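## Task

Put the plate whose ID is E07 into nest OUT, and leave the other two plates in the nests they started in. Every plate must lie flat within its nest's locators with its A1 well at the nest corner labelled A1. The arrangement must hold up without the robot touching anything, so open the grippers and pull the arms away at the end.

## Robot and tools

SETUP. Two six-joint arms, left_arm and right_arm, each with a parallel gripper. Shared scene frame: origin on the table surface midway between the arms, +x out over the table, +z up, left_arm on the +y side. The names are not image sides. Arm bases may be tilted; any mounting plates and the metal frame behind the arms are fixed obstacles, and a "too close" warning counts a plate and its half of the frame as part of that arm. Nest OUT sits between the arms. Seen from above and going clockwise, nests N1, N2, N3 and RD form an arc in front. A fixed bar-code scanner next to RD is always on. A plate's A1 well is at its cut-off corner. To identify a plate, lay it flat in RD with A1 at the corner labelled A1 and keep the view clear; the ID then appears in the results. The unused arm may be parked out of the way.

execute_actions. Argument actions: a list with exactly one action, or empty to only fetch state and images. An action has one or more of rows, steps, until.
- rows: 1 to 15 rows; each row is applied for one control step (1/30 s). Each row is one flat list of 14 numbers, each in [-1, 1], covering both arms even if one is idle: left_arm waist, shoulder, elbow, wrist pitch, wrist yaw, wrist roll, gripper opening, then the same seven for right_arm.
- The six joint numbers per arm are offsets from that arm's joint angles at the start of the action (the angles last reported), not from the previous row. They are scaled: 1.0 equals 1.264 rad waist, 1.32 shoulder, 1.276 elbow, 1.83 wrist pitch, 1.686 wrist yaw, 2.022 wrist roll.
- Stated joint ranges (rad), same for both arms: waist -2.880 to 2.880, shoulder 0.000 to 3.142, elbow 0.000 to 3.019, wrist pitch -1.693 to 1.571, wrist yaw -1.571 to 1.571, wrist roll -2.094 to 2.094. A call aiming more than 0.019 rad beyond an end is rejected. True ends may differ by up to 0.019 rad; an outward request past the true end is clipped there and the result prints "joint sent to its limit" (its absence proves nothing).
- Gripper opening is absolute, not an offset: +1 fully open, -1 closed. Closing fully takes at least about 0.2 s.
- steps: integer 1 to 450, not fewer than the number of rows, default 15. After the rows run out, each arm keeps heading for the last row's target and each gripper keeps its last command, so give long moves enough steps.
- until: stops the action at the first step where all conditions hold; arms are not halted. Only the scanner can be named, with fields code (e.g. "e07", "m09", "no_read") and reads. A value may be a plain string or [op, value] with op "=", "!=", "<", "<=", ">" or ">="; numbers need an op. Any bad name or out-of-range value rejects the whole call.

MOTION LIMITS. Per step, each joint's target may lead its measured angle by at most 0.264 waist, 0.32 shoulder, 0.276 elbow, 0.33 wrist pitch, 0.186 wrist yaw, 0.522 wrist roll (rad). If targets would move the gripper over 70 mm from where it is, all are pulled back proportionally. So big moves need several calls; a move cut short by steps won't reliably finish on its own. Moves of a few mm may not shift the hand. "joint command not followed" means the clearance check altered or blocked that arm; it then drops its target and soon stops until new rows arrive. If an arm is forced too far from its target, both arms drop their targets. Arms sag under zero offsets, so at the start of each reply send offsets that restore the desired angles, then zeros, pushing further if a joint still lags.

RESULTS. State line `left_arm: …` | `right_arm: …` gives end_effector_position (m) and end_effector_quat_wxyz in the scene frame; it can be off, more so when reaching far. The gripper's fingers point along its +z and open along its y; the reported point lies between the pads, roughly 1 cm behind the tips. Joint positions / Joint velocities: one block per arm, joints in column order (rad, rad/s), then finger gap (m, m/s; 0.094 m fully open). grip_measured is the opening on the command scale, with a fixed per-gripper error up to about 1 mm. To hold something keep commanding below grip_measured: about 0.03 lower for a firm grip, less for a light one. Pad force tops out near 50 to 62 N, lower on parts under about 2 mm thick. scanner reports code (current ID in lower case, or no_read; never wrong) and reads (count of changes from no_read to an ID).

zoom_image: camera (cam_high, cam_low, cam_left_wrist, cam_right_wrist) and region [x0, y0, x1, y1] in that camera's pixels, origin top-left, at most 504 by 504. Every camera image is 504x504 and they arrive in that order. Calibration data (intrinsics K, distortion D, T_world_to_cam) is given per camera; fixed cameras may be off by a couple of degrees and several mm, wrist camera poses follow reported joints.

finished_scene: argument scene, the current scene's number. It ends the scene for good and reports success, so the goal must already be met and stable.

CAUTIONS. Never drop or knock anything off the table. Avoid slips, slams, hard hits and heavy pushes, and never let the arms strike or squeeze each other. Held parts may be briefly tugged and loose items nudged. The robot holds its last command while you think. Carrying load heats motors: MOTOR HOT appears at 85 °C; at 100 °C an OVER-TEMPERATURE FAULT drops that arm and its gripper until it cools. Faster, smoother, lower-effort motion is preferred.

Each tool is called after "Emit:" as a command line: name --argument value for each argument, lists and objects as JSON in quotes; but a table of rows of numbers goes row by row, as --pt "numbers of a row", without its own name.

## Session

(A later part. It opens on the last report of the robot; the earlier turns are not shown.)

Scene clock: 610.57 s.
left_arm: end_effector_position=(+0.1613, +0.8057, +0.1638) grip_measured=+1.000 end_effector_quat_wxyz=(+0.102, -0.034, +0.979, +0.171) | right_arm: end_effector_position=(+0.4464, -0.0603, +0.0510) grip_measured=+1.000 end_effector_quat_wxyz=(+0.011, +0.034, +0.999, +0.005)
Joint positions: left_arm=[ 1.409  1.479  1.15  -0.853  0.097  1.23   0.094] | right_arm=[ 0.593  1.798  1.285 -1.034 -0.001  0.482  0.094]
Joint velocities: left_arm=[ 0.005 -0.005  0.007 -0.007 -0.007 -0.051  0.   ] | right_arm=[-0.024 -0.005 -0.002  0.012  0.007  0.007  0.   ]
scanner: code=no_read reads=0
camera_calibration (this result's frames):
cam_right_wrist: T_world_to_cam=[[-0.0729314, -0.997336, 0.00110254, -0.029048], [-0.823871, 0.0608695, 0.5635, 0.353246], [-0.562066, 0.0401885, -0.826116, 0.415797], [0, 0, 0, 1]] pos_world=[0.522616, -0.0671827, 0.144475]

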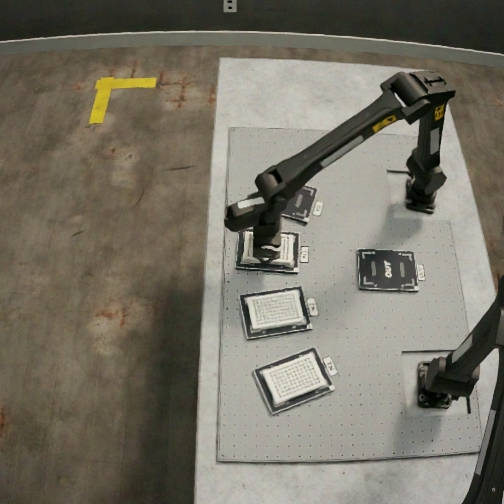

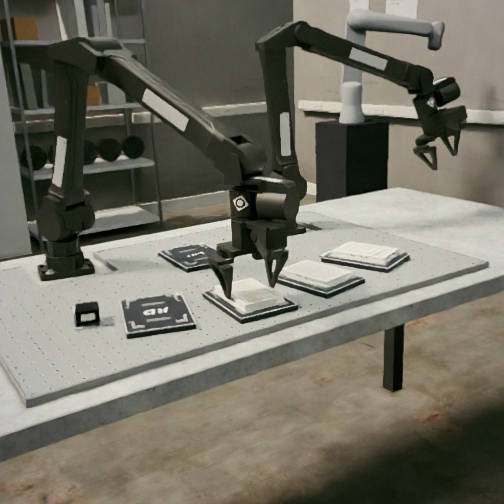

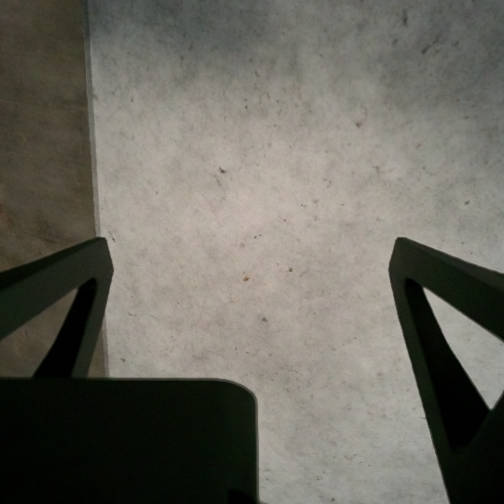

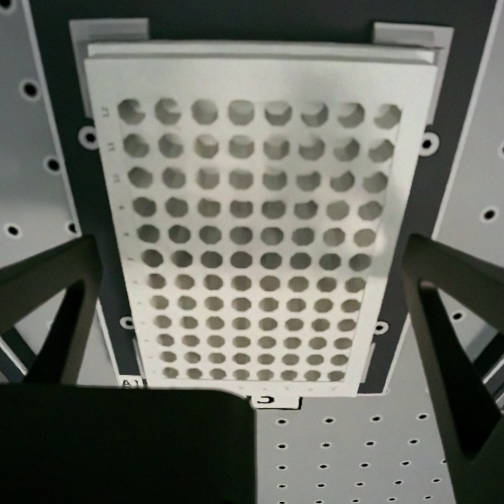

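Emit:
execute_actions --actions '[{"rows": [[0,0,0,0,0,0,1, 0,0.0326,0,0,0,0,1]], "steps": 18}]'

Scene clock: 635.57 s.
left_arm: end_effector_position=(+0.1613, +0.8057, +0.1638) grip_measured=+1.000 end_effector_quat_wxyz=(+0.102, -0.034, +0.979, +0.171) | right_arm: end_effector_position=(+0.4453, -0.0607, +0.0441) grip_measured=+1.000 end_effector_quat_wxyz=(+0.004, +0.034, +0.999, +0.002)
Joint positions: left_arm=[ 1.409  1.479  1.15  -0.853  0.097  1.23   0.094] | right_arm=[ 0.593  1.812  1.285 -1.034 -0.001  0.482  0.094]
Joint velocities: left_arm=[-0.005 -0.015 -0.002 -0.002  0.022 -0.066  0.   ] | right_arm=[-0.005 -0.005 -0.002  0.002  0.022 -0.022  0.   ]
scanner: code=no_read reads=0
camera_calibration (this result's frames):
cam_right_wrist: T_world_to_cam=[[-0.0728745, -0.997311, 0.00771183, -0.0299042], [-0.816524, 0.0641007, 0.573742, 0.352758], [-0.572694, 0.0355142, -0.819, 0.413639], [0, 0, 0, 1]] pos_world=[0.522745, -0.067126, 0.136609]

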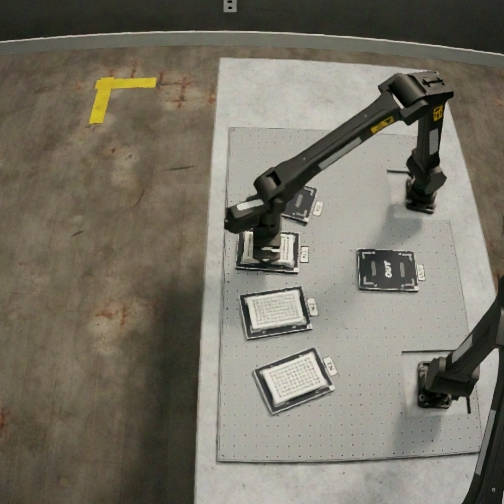

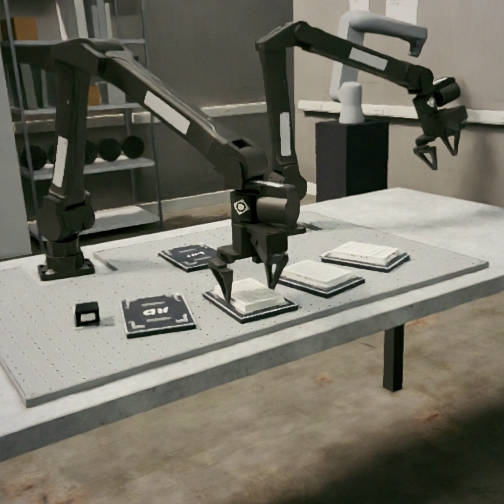

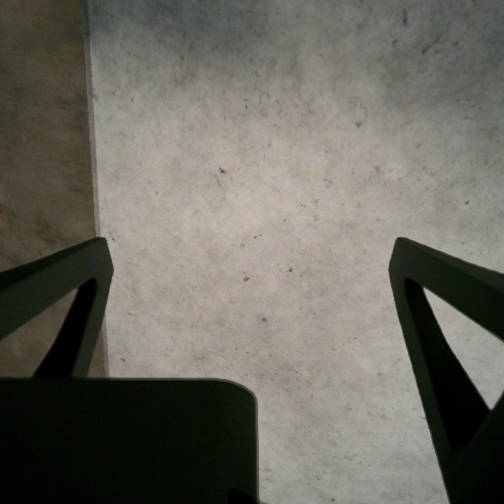

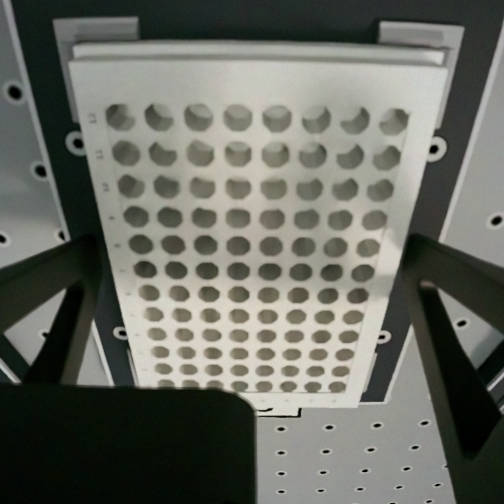

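Emit:
zoom_image --camera "cam_right_wrist" --region '[40, 180, 460, 400]'

Emit:
zoom_image --camera "cam_low" --region '[200, 250, 310, 330]'

Region (40, 180, 460, 400) of cam_right_wrist's 504x504 image, scaled by 1.200, with more detail than that image has; it fills the top 264 rows of this view, and the rest is white.

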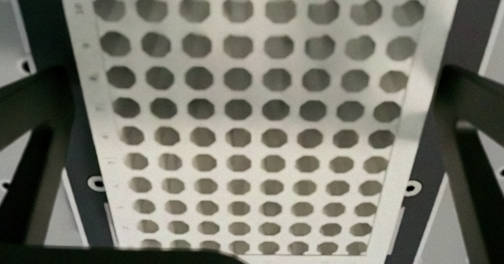

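Region (200, 250, 310, 330) of cam_low's 504x504 image, scaled by 4.582, with more detail than that image has; it fills the top 367 rows of this view, and the rest is white.

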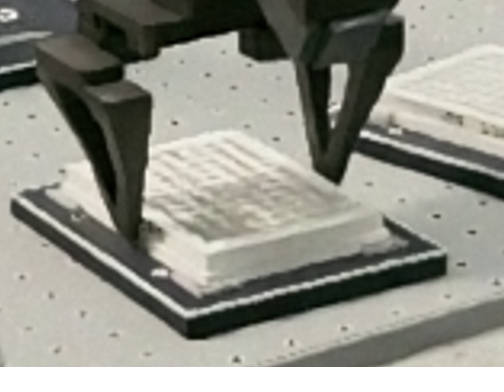

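Emit:
zoom_image --camera "cam_right_wrist" --region '[40, 10, 470, 260]'

Region (40, 10, 470, 260) of cam_right_wrist's 504x504 image, scaled by 1.172, with more detail than that image has; it fills the top 293 rows of this view, and the rest is white.

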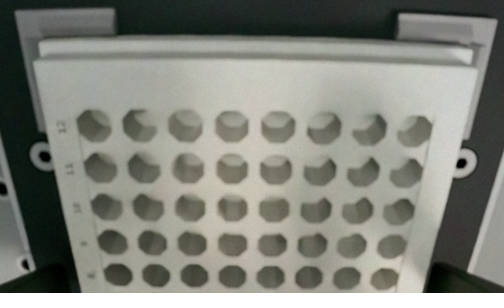

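Emit:
execute_actions --actions '[]'

Scene clock: 668.20 s.
left_arm: end_effector_position=(+0.1613, +0.8057, +0.1638) grip_measured=+1.000 end_effector_quat_wxyz=(+0.102, -0.034, +0.979, +0.171) | right_arm: end_effector_position=(+0.4453, -0.0607, +0.0441) grip_measured=+1.000 end_effector_quat_wxyz=(+0.004, +0.034, +0.999, +0.002)
Joint positions: left_arm=[ 1.409  1.479  1.15  -0.853  0.097  1.23   0.094] | right_arm=[ 0.593  1.812  1.285 -1.034 -0.001  0.482  0.094]
Joint velocities: left_arm=[-0.015 -0.015  0.002  0.002 -0.037 -0.051  0.   ] | right_arm=[-0.005 -0.005  0.002 -0.012 -0.051 -0.081  0.   ]
scanner: code=no_read reads=0
camera_calibration (this result's frames):
cam_right_wrist: T_world_to_cam=[[-0.0728745, -0.997311, 0.00771183, -0.0299042], [-0.816524, 0.0641007, 0.573742, 0.352758], [-0.572694, 0.0355142, -0.819, 0.413639], [0, 0, 0, 1]] pos_world=[0.522745, -0.067126, 0.136609]

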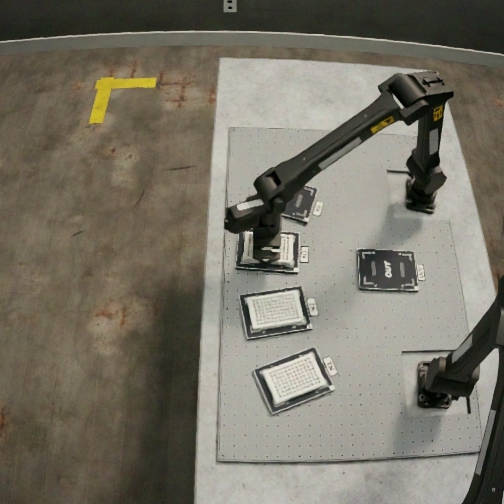

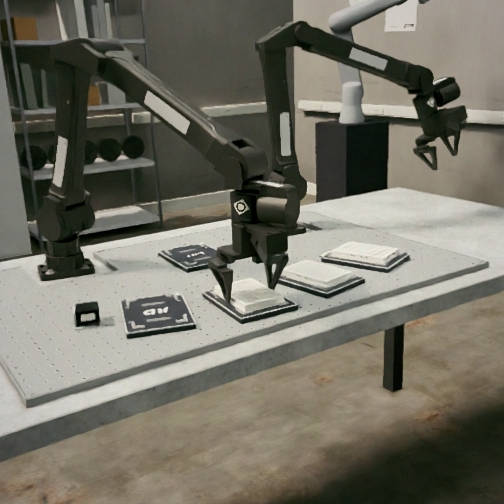

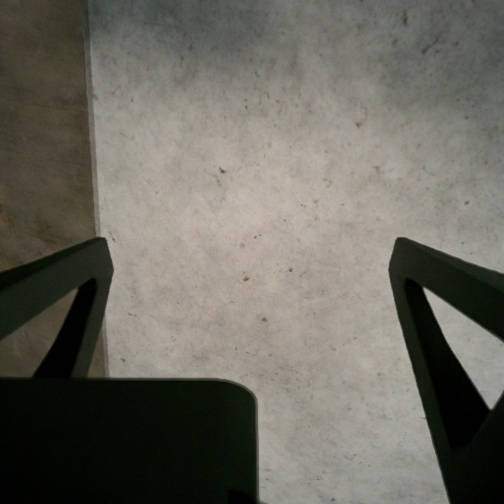

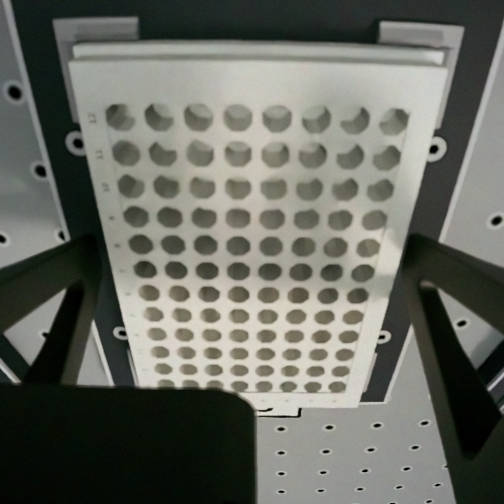

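Emit:
zoom_image --camera "cam_low" --region '[190, 240, 320, 340]'

Region (190, 240, 320, 340) of cam_low's 504x504 image, scaled by 3.877, with more detail than that image has; it fills the top 388 rows of this view, and the rest is white.

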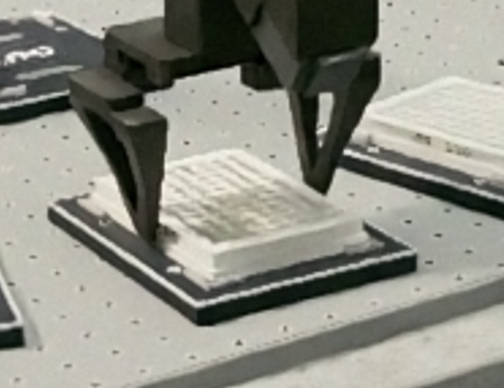

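Emit:
execute_actions --actions '[{"rows": [[0,0,0,0,0,0,1, 0,0.028,0,0,0,0,1]], "steps": 10}]'

Scene clock: 693.67 s.
left_arm: end_effector_position=(+0.1613, +0.8057, +0.1638) grip_measured=+1.000 end_effector_quat_wxyz=(+0.102, -0.034, +0.979, +0.171) | right_arm: end_effector_position=(+0.4448, -0.0609, +0.0413) grip_measured=+1.000 end_effector_quat_wxyz=(+0.002, +0.034, +0.999, +0.001)
Joint positions: left_arm=[ 1.409  1.479  1.15  -0.853  0.097  1.23   0.094] | right_arm=[ 0.593  1.818  1.285 -1.034 -0.001  0.482  0.094]
Joint velocities: left_arm=[-0.015 -0.005 -0.012  0.007 -0.051  0.022  0.   ] | right_arm=[-0.005 -0.015 -0.002  0.002  0.139 -0.066  0.   ]
scanner: code=no_read reads=0
camera_calibration (this result's frames):
cam_right_wrist: T_world_to_cam=[[-0.072827, -0.99729, 0.0103909, -0.0302485], [-0.813508, 0.0654272, 0.577862, 0.352569], [-0.576976, 0.0336309, -0.816069, 0.412761], [0, 0, 0, 1]] pos_world=[0.522768, -0.0671157, 0.13342]

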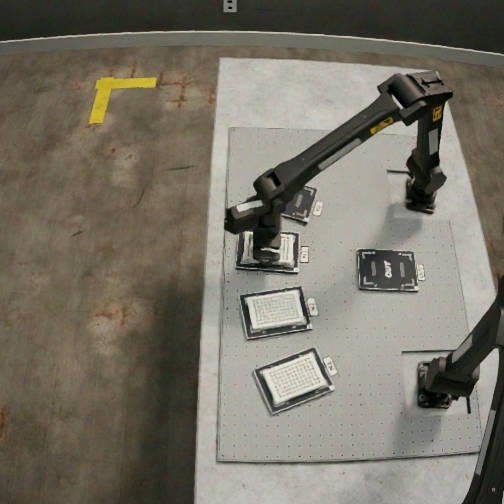

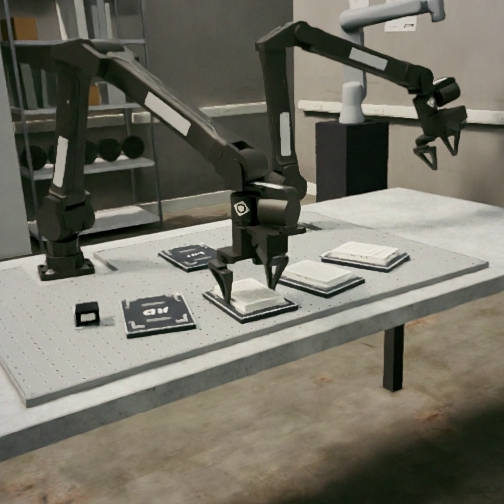

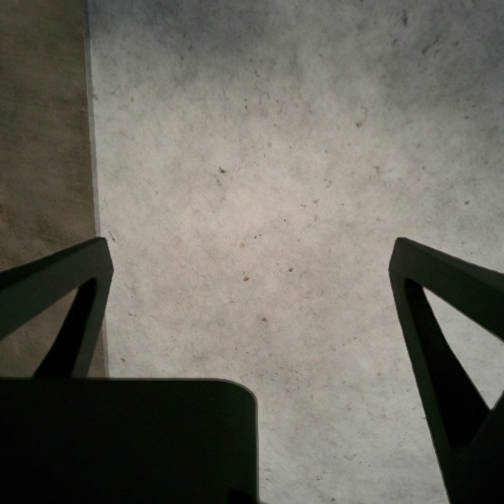

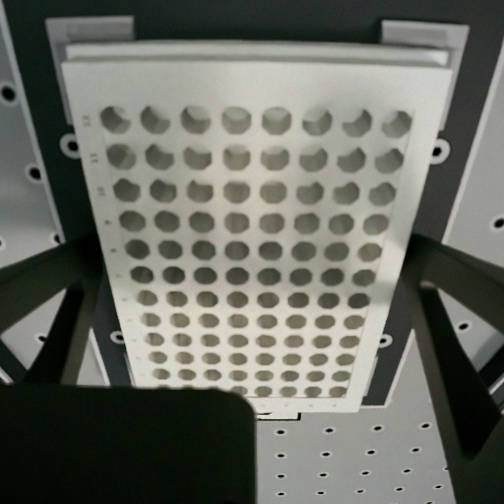

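Emit:
execute_actions --actions '[{"rows": [[0,0,0,0,0,0,1, 0,0,0,0,0,0,0.9],[0,0,0,0,0,0,1, 0,0,0,0,0,0,0.86],[0,0,0,0,0,0,1, 0,0,0,0,0,0,0.83],[0,0,0,0,0,0,1, 0,0,0,0,0,0,0.8],[0,0,0,0,0,0,1, 0,0,0,0,0,0,0.78],[0,0,0,0,0,0,1, 0,0,0,0,0,0,0.76],[0,0,0,0,0,0,1, 0,0,0,0,0,0,0.74],[0,0,0,0,0,0,1, 0,0,0,0,0,0,0.72]], "steps": 14}]'

Scene clock: 704.57 s.
left_arm: end_effector_position=(+0.1613, +0.8057, +0.1638) grip_measured=+1.000 end_effector_quat_wxyz=(+0.102, -0.034, +0.979, +0.171) | right_arm: end_effector_position=(+0.4448, -0.0609, +0.0413) grip_measured=+0.766 end_effector_quat_wxyz=(+0.002, +0.034, +0.999, +0.001)
Joint positions: left_arm=[ 1.409  1.479  1.15  -0.853  0.097  1.23   0.094] | right_arm=[ 0.593  1.818  1.285 -1.034 -0.001  0.482  0.083]
Joint velocities: left_arm=[-0.005  0.005 -0.002 -0.012  0.037 -0.037  0.   ] | right_arm=[ 0.024 -0.005  0.007  0.012 -0.081 -0.051  0.001]
scanner: code=no_read reads=0
camera_calibration (this result's frames):
cam_right_wrist: T_world_to_cam=[[-0.072827, -0.99729, 0.0103909, -0.0302485], [-0.813508, 0.0654272, 0.577862, 0.352569], [-0.576976, 0.0336309, -0.816069, 0.412761], [0, 0, 0, 1]] pos_world=[0.522768, -0.0671157, 0.13342]

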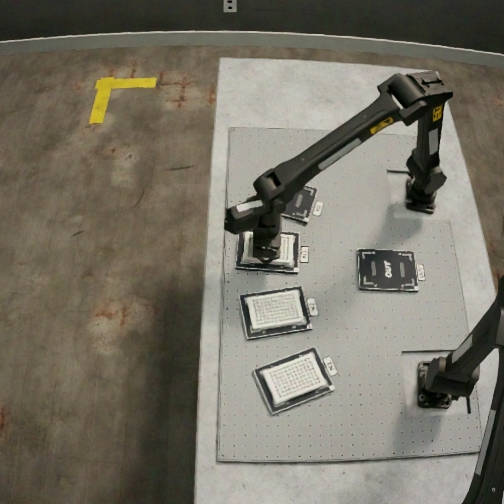

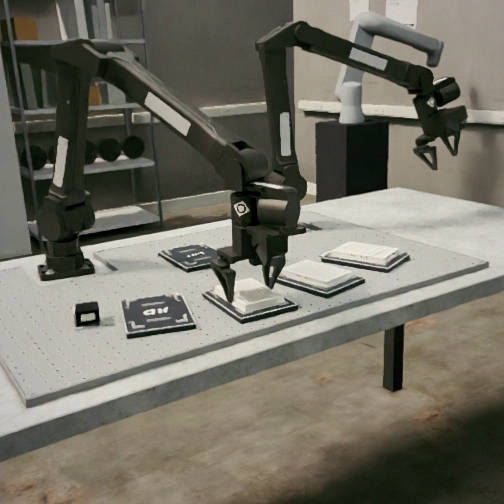

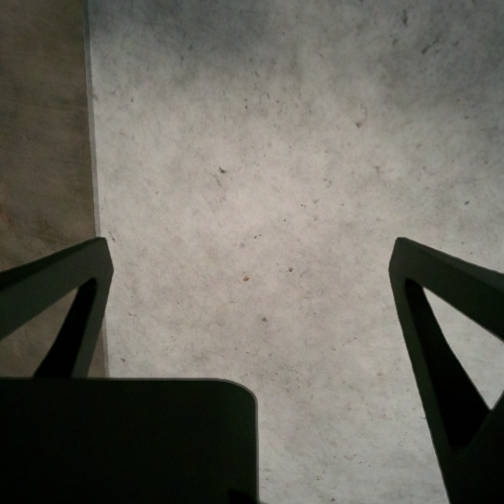

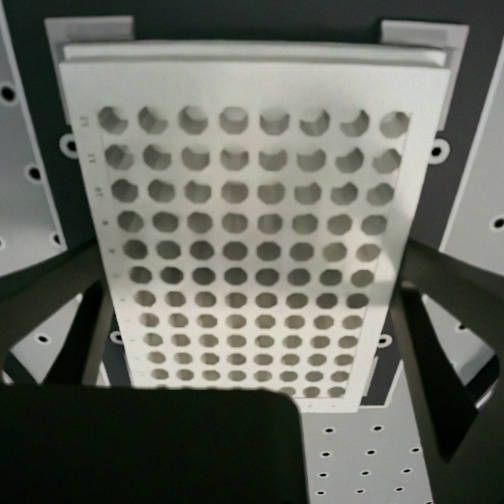

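Emit:
execute_actions --actions '[{"rows": [[0,0,0,0,0,0,1, 0,-0.0057,0.0032,-0.0045,0,0,0.73],[0,0,0,0,0,0,1, 0,-0.0114,0.008,-0.0114,0,0,0.73],[0,0,0,0,0,0,1, 0,-0.0171,0.0128,-0.0182,0,0,0.73],[0,0,0,0,0,0,1, 0,-0.0228,0.0177,-0.025,0,0,0.73],[0,0,0,0,0,0,1, 0,-0.0284,0.0225,-0.0318,0,0,0.73],[0,0,0,0,0,0,1, 0,-0.033,0.0273,-0.0386,0,0,0.73],[0,0,0,0,0,0,1, 0,-0.036,0.0305,-0.0431,0,0,0.73],[0,0,0,0,0,0,1, 0,-0.0379,0.0321,-0.0454,0,0,0.73]], "steps": 14}]'

Scene clock: 745.70 s.
left_arm: end_effector_position=(+0.1613, +0.8057, +0.1638) grip_measured=+1.000 end_effector_quat_wxyz=(+0.102, -0.034, +0.979, +0.171) | right_arm: end_effector_position=(+0.4360, -0.0649, +0.0686) grip_measured=+0.766 end_effector_quat_wxyz=(-0.003, +0.034, +0.999, -0.001)
Joint positions: left_arm=[ 1.409  1.479  1.15  -0.853  0.097  1.23   0.094] | right_arm=[ 0.593  1.768  1.294 -1.104 -0.     0.483  0.083]
Joint velocities: left_arm=[-0.015 -0.005  0.007 -0.002 -0.007 -0.022  0.   ] | right_arm=[ 0.015 -0.054 -0.017 -0.027  0.007  0.037  0.001]
scanner: code=no_read reads=0
camera_calibration (this result's frames):
cam_right_wrist: T_world_to_cam=[[-0.0730759, -0.997199, 0.0159088, -0.035386], [-0.807681, 0.0685304, 0.585624, 0.326978], [-0.585074, 0.0299458, -0.810427, 0.433004], [0, 0, 0, 1]] pos_world=[0.514848, -0.0706615, 0.159994]

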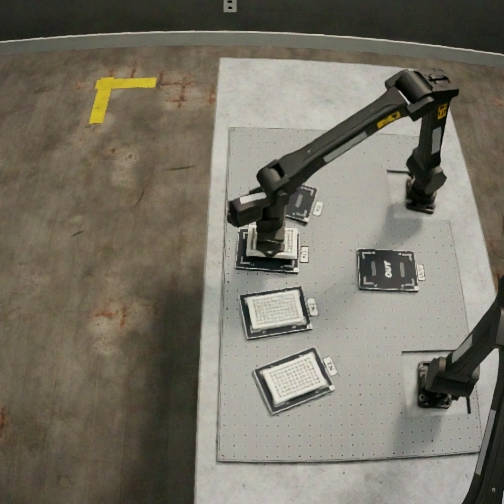

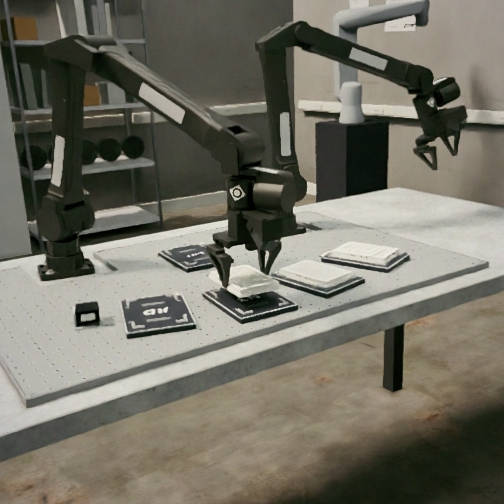

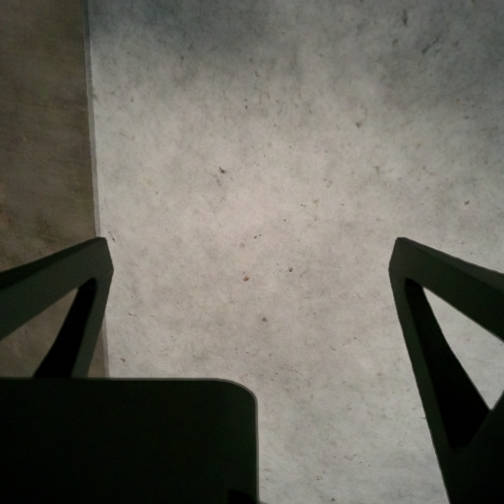

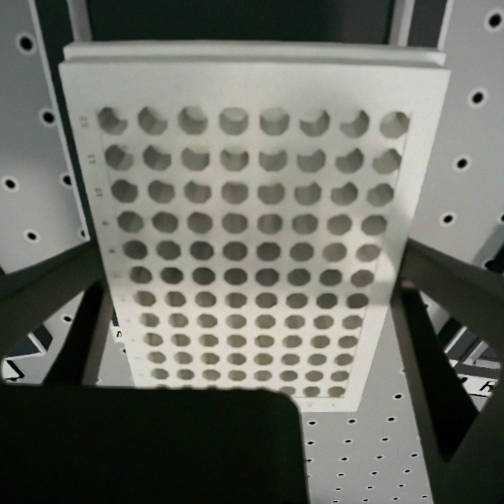

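Emit:
zoom_image --camera "cam_high" --region '[220, 210, 440, 310]'

Region (220, 210, 440, 310) of cam_high's 504x504 image, scaled by 2.291, with more detail than that image has; it fills the top 229 rows of this view, and the rest is white.

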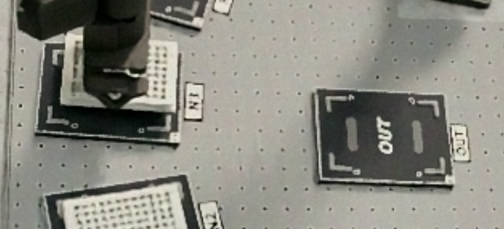

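Emit:
execute_actions --actions '[{"rows": [[0,0,0,0,0,0,1, 0.0145,-0.0124,-0.0131,0.0006,0,0.0086,0.73],[0,0,0,0,0,0,1, 0.0385,-0.033,-0.035,0.0015,0,0.0229,0.73],[0,0,0,0,0,0,1, 0.0723,-0.0618,-0.0657,0.0028,0,0.043,0.73],[0,0,0,0,0,0,1, 0.1156,-0.0989,-0.105,0.0045,0,0.0687,0.73],[0,0,0,0,0,0,1, 0.1638,-0.1401,-0.1488,0.0063,0,0.0974,0.73],[0,0,0,0,0,0,1, 0.2168,-0.1854,-0.197,0.0084,0,0.1289,0.73],[0,0,0,0,0,0,1, 0.2698,-0.2308,-0.2451,0.0104,0,0.1604,0.73],[0,0,0,0,0,0,1, 0.3228,-0.2761,-0.2933,0.0125,0,0.1919,0.73],[0,0,0,0,0,0,1, 0.371,-0.3173,-0.337,0.0143,0,0.2205,0.73],[0,0,0,0,0,0,1, 0.4143,-0.3544,-0.3764,0.016,0,0.2463,0.73],[0,0,0,0,0,0,1, 0.4481,-0.3833,-0.4071,0.0173,0,0.2664,0.73],[0,0,0,0,0,0,1, 0.4722,-0.4039,-0.4289,0.0182,0,0.2807,0.73],[0,0,0,0,0,0,1, 0.4818,-0.4121,-0.4377,0.0186,0,0.2864,0.73]], "steps": 30}]'

Scene clock: 804.37 s.
left_arm: end_effector_position=(+0.1613, +0.8057, +0.1638) grip_measured=+1.000 end_effector_quat_wxyz=(+0.102, -0.034, +0.979, +0.171) | right_arm: end_effector_position=(+0.1293, -0.0123, +0.0896) grip_measured=+0.766 end_effector_quat_wxyz=(+0.003, +0.007, +1.000, +0.009)
Joint positions: left_arm=[ 1.409  1.479  1.15  -0.853  0.097  1.23   0.094] | right_arm=[ 1.21   1.208  0.738 -1.082 -0.004  1.045  0.083]
Joint velocities: left_arm=[-0.015 -0.005 -0.007 -0.017  0.051 -0.095  0.   ] | right_arm=[-0.015  0.015  0.002 -0.017 -0.11  -0.051 -0.   ]
scanner: code=no_read reads=0
camera_calibration (this result's frames):
cam_right_wrist: T_world_to_cam=[[-0.0182955, -0.999824, -0.00422842, -0.0109509], [-0.817234, 0.0125177, 0.57617, 0.0647173], [-0.576016, 0.013997, -0.817319, 0.268287], [0, 0, 0, 1]] pos_world=[0.207226, -0.0155143, 0.181941]

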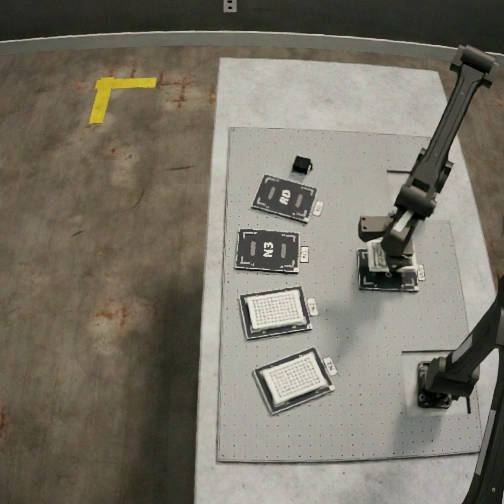

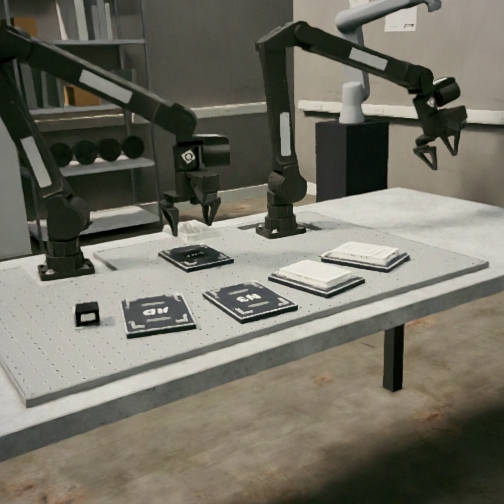

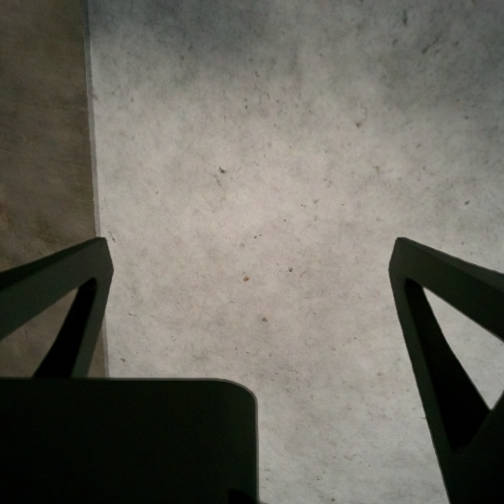

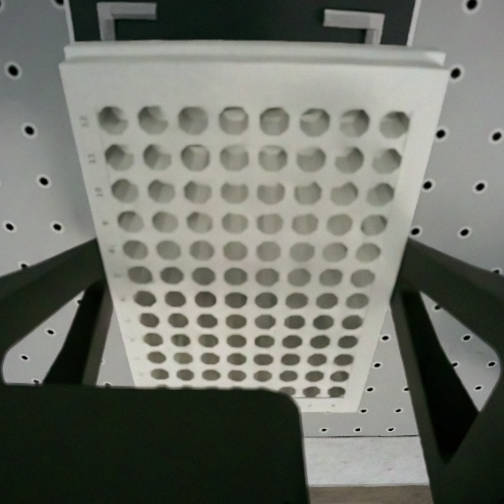

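Emit:
zoom_image --camera "cam_right_wrist" --region '[40, 0, 470, 110]'

Emit:
zoom_image --camera "cam_high" --region '[330, 200, 460, 310]'

Region (40, 0, 470, 110) of cam_right_wrist's 504x504 image, scaled by 1.172, with more detail than that image has; it fills the top 129 rows of this view, and the rest is white.

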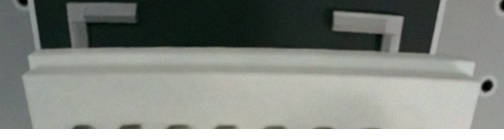

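Region (330, 200, 460, 310) of cam_high's 504x504 image, scaled by 3.877, with more detail than that image has; it fills the top 426 rows of this view, and the rest is white.

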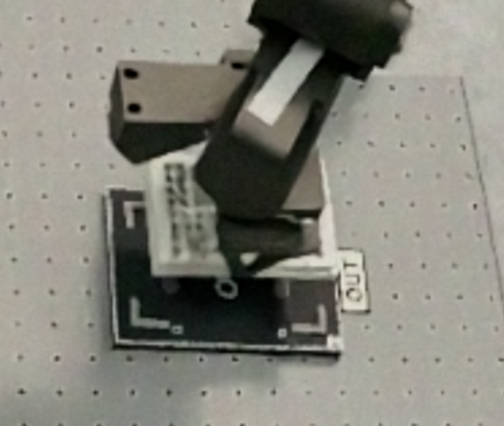

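Emit:
zoom_image --camera "cam_right_wrist" --region '[50, 0, 190, 80]'

Emit:
zoom_image --camera "cam_right_wrist" --region '[310, 0, 450, 80]'

Region (50, 0, 190, 80) of cam_right_wrist's 504x504 image, scaled by 3.600, with more detail than that image has; it fills the top 288 rows of this view, and the rest is white.

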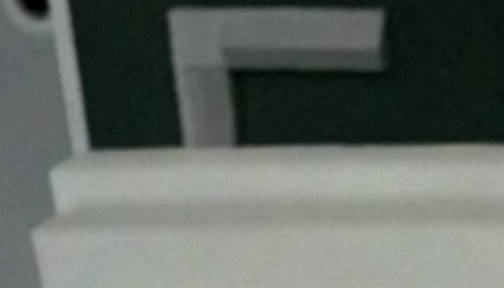

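Region (310, 0, 450, 80) of cam_right_wrist's 504x504 image, scaled by 3.600, with more detail than that image has; it fills the top 288 rows of this view, and the rest is white.

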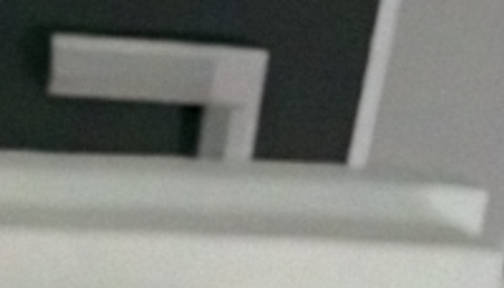

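Emit:
execute_actions --actions '[{"rows": [[0,0,0,0,0,0,1, -0.0316,0.01,-0.003,0.007,0,0.004,0.73],[0,0,0,0,0,0,1, -0.0316,0.02,-0.006,0.014,0,0.008,0.73],[0,0,0,0,0,0,1, -0.0316,0.03,-0.01,0.021,0,0.011,0.73],[0,0,0,0,0,0,1, -0.0316,0.04,-0.013,0.028,0,0.014,0.73],[0,0,0,0,0,0,1, -0.0316,0.05,-0.016,0.035,0,0.017,0.73],[0,0,0,0,0,0,1, -0.0316,0.06,-0.019,0.042,0,0.019,0.73],[0,0,0,0,0,0,1, 0.0071,0.068,-0.022,0.048,0,0.0208,0.73],[0,0,0,0,0,0,1, 0.0071,0.074,-0.024,0.052,0,0.0208,0.73],[0,0,0,0,0,0,1, 0.0071,0.076,-0.025,0.054,0,0.0208,0.73]], "steps": 20}]'

Scene clock: 925.03 s.
left_arm: end_effector_position=(+0.1613, +0.8057, +0.1638) grip_measured=+1.000 end_effector_quat_wxyz=(+0.102, -0.034, +0.979, +0.171) | right_arm: end_effector_position=(+0.1301, -0.0103, +0.0527) grip_measured=+0.766 end_effector_quat_wxyz=(-0.007, +0.022, +1.000, -0.009)
Joint positions: left_arm=[ 1.409  1.479  1.15  -0.853  0.097  1.23   0.094] | right_arm=[ 1.211  1.306  0.707 -0.995 -0.004  1.076  0.083]
Joint velocities: left_arm=[ 0.005 -0.005  0.007  0.002 -0.066  0.051  0.   ] | right_arm=[-0.005 -0.024  0.007 -0.022  0.007  0.081 -0.   ]
scanner: code=no_read reads=0
camera_calibration (this result's frames):
cam_right_wrist: T_world_to_cam=[[-0.048501, -0.998312, 0.0319517, -0.00704019], [-0.803815, 0.0580006, 0.592045, 0.084535], [-0.592899, 0.00303153, -0.805271, 0.239961], [0, 0, 0, 1]] pos_world=[0.209882, -0.0126588, 0.143411]

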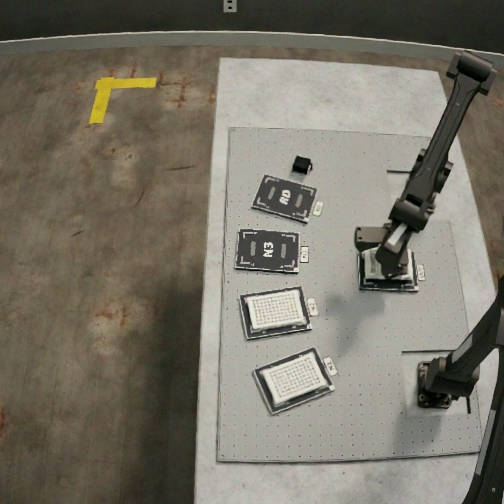

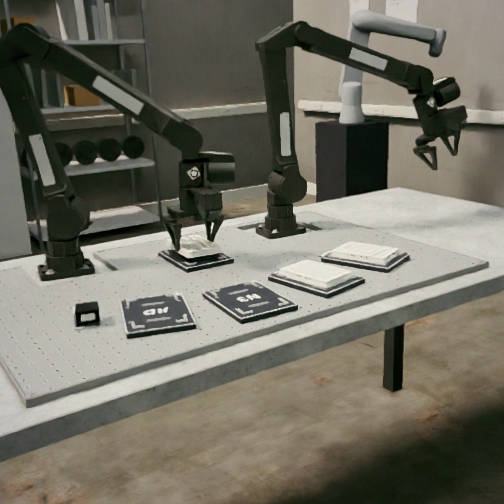

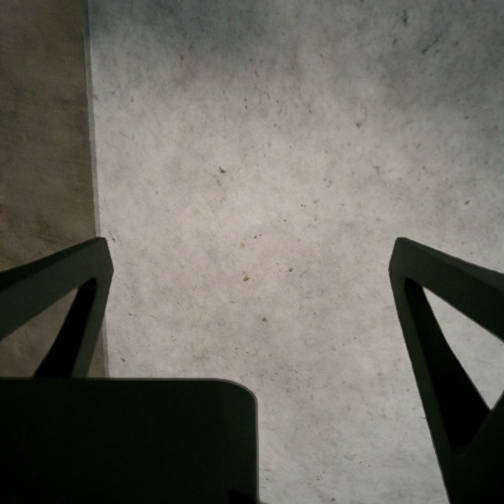

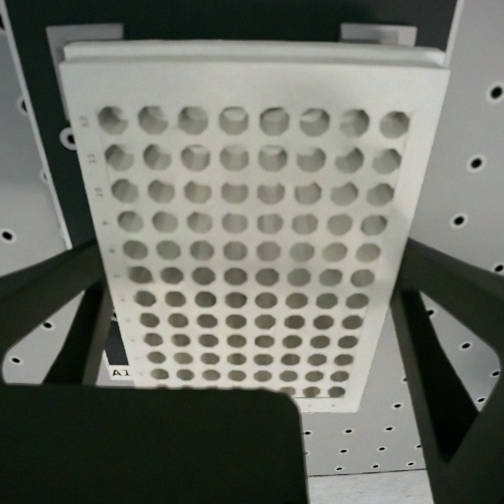

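Emit:
zoom_image --camera "cam_right_wrist" --region '[20, 0, 160, 130]'

Emit:
zoom_image --camera "cam_right_wrist" --region '[320, 0, 480, 130]'

Region (20, 0, 160, 130) of cam_right_wrist's 504x504 image, scaled by 3.600, with more detail than that image has; it fills the top 468 rows of this view, and the rest is white.

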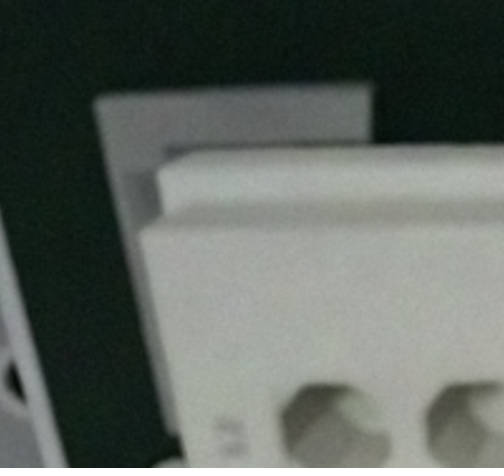

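Region (320, 0, 480, 130) of cam_right_wrist's 504x504 image, scaled by 3.150, with more detail than that image has; it fills the top 410 rows of this view, and the rest is white.

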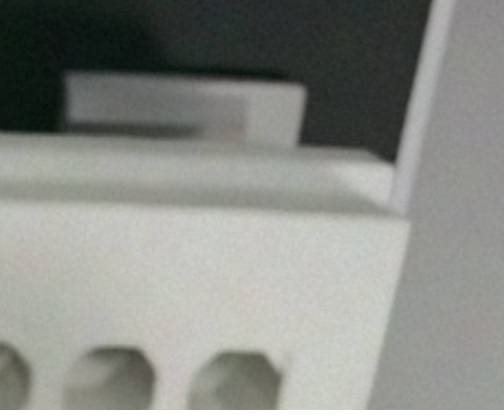

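Emit:
execute_actions --actions '[{"rows": [[0,0,0,0,0,0,1, -0.0237,0,-0.003,0.005,0,0.002,0.73],[0,0,0,0,0,0,1, -0.0237,0,-0.006,0.01,0,0.004,0.73],[0,0,0,0,0,0,1, -0.0237,0,-0.009,0.015,0,0.006,0.73],[0,0,0,0,0,0,1, -0.0237,0,-0.011,0.02,0,0.008,0.73],[0,0,0,0,0,0,1, -0.0237,0,-0.011,0.0257,0,0.0089,0.73],[0,0,0,0,0,0,1, 0.0108,0,-0.011,0.0257,0,0.0089,0.73]], "steps": 16}]'

Scene clock: 999.37 s.
left_arm: end_effector_position=(+0.1613, +0.8057, +0.1638) grip_measured=+1.000 end_effector_quat_wxyz=(+0.102, -0.034, +0.979, +0.171) | right_arm: end_effector_position=(+0.1318, -0.0051, +0.0504) grip_measured=+0.766 end_effector_quat_wxyz=(-0.001, +0.024, +1.000, +0.003)
Joint positions: left_arm=[ 1.409  1.479  1.15  -0.853  0.097  1.23   0.094] | right_arm=[ 1.215  1.306  0.7   -0.961 -0.004  1.085  0.083]
Joint velocities: left_arm=[-0.024  0.005  0.002 -0.002 -0.022  0.081  0.   ] | right_arm=[-0.005 -0.005 -0.022 -0.007  0.022  0.066 -0.   ]
scanner: code=no_read reads=0
camera_calibration (this result's frames):
cam_right_wrist: T_world_to_cam=[[-0.053353, -0.998548, 0.00739264, 0.000177747], [-0.81196, 0.0476905, 0.581762, 0.0885059], [-0.58127, 0.0250362, -0.813325, 0.238172], [0, 0, 0, 1]] pos_world=[0.210315, -0.0100063, 0.142221]

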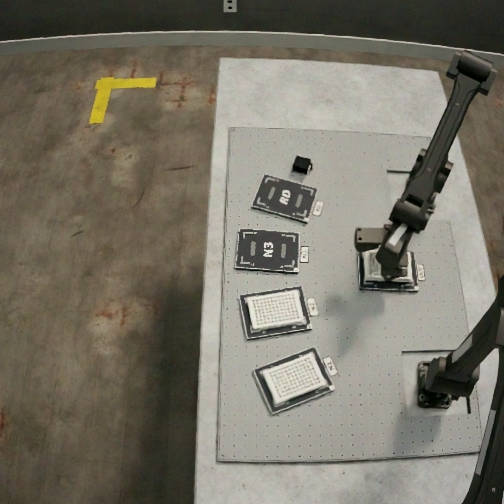

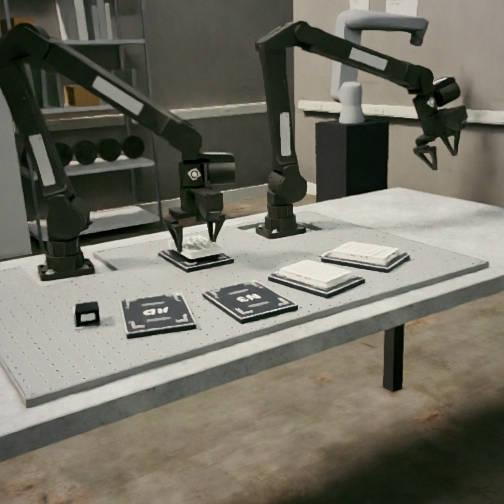

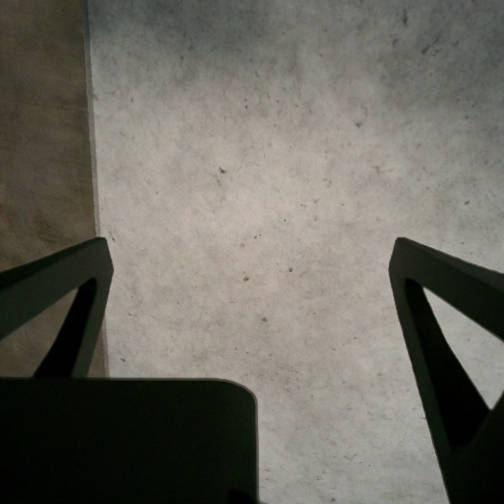

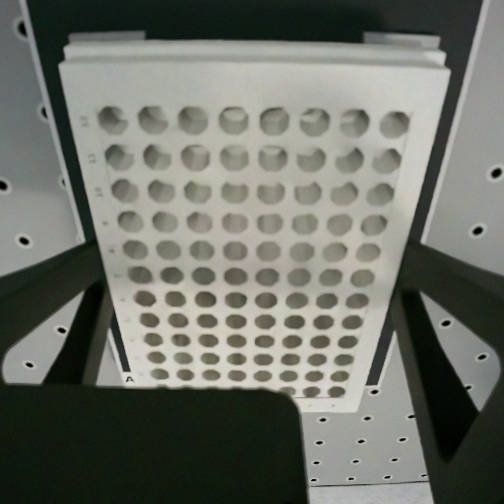

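Emit:
zoom_image --camera "cam_right_wrist" --region '[40, 10, 180, 100]'

Emit:
zoom_image --camera "cam_right_wrist" --region '[330, 10, 470, 100]'

Region (40, 10, 180, 100) of cam_right_wrist's 504x504 image, scaled by 3.600, with more detail than that image has; it fills the top 324 rows of this view, and the rest is white.

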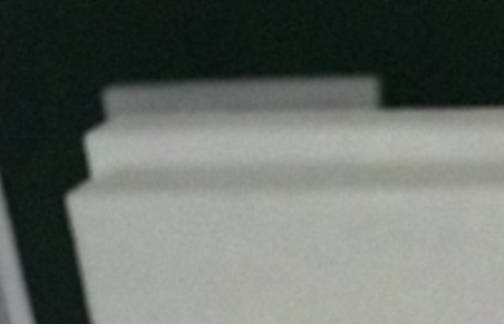

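Region (330, 10, 470, 100) of cam_right_wrist's 504x504 image, scaled by 3.600, with more detail than that image has; it fills the top 324 rows of this view, and the rest is white.

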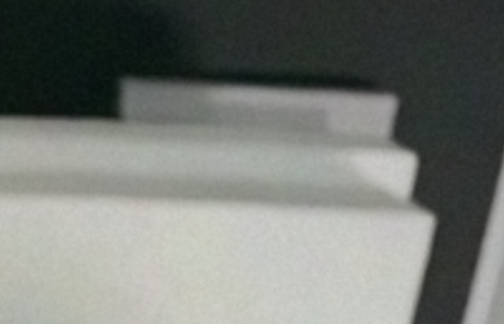

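Emit:
zoom_image --camera "cam_high" --region '[345, 235, 430, 300]'

Emit:
zoom_image --camera "cam_high" --region '[225, 220, 325, 350]'

Region (345, 235, 430, 300) of cam_high's 504x504 image, scaled by 5.929, with more detail than that image has; it fills the top 385 rows of this view, and the rest is white.

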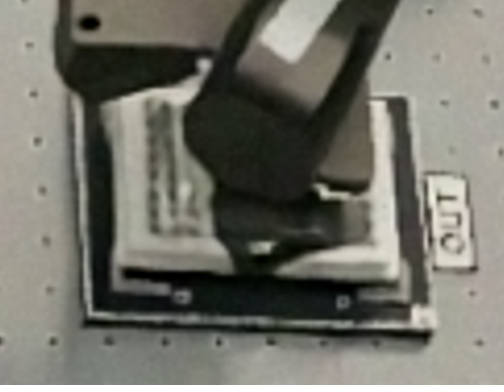

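Region (225, 220, 325, 350) of cam_high's 504x504 image, scaled by 3.877, with more detail than that image has; it fills the left 388 columns of this view, and the rest is white.

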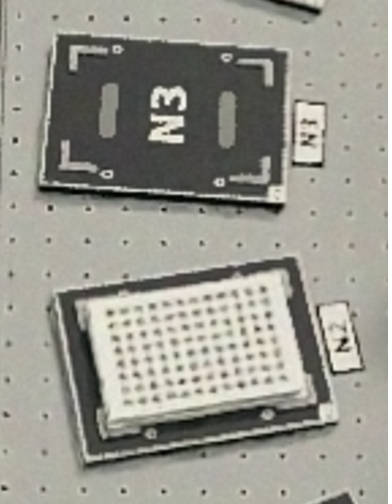

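Emit:
execute_actions --actions '[{"rows": [[0,0,0,0,0,0,1, 0.006,0,-0.005,0.004,0,0.002,0.73],[0,0,0,0,0,0,1, 0.011,0,-0.01,0.008,0,0.004,0.73],[0,0,0,0,0,0,1, 0.015,0,-0.014,0.012,0,0.006,0.73],[0,0,0,0,0,0,1, 0.0182,0,-0.0165,0.0148,0,0.0074,0.73]], "steps": 14}]'

Scene clock: 1119.83 s.
left_arm: end_effector_position=(+0.1613, +0.8057, +0.1638) grip_measured=+1.000 end_effector_quat_wxyz=(+0.102, -0.034, +0.979, +0.171) | right_arm: end_effector_position=(+0.1270, -0.0062, +0.0457) grip_measured=+0.766 end_effector_quat_wxyz=(-0.001, +0.021, +1.000, +0.003)
Joint positions: left_arm=[ 1.409  1.479  1.15  -0.853  0.097  1.23   0.094] | right_arm=[ 1.227  1.306  0.685 -0.946 -0.004  1.09   0.083]
Joint velocities: left_arm=[ 0.005  0.005  0.007 -0.002  0.037  0.022  0.   ] | right_arm=[-0.015  0.005  0.002 -0.002  0.051 -0.037  0.   ]
scanner: code=no_read reads=0
camera_calibration (this result's frames):
cam_right_wrist: T_world_to_cam=[[-0.0464935, -0.998889, 0.00773758, -0.00211271], [-0.812141, 0.042309, 0.581925, 0.0874031], [-0.581606, 0.0207717, -0.813206, 0.231534], [0, 0, 0, 1]] pos_world=[0.205547, -0.0106177, 0.137439]

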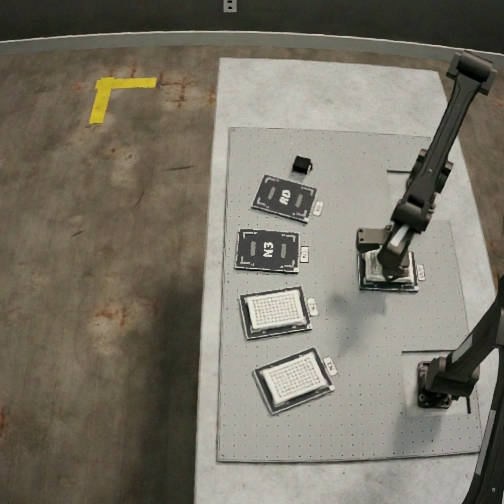

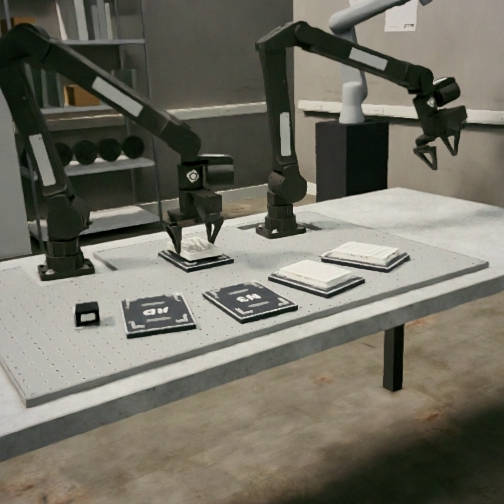

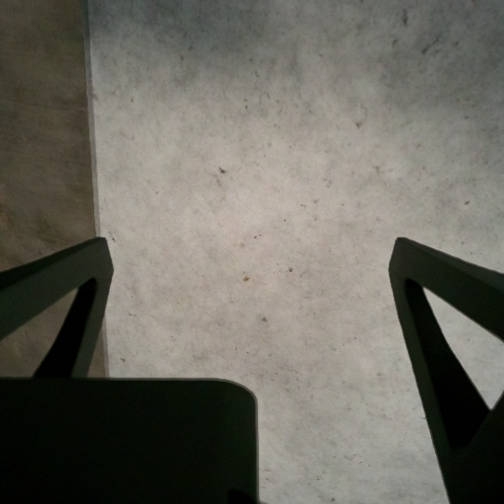

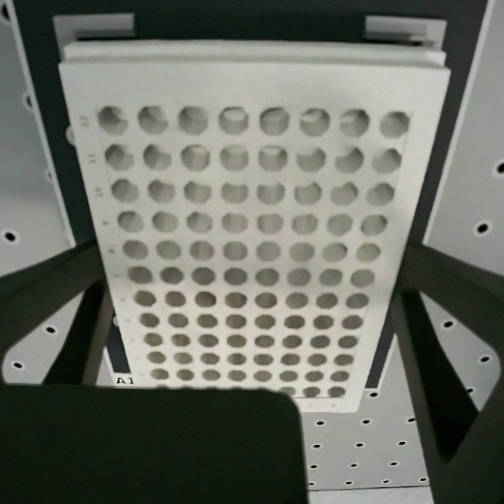

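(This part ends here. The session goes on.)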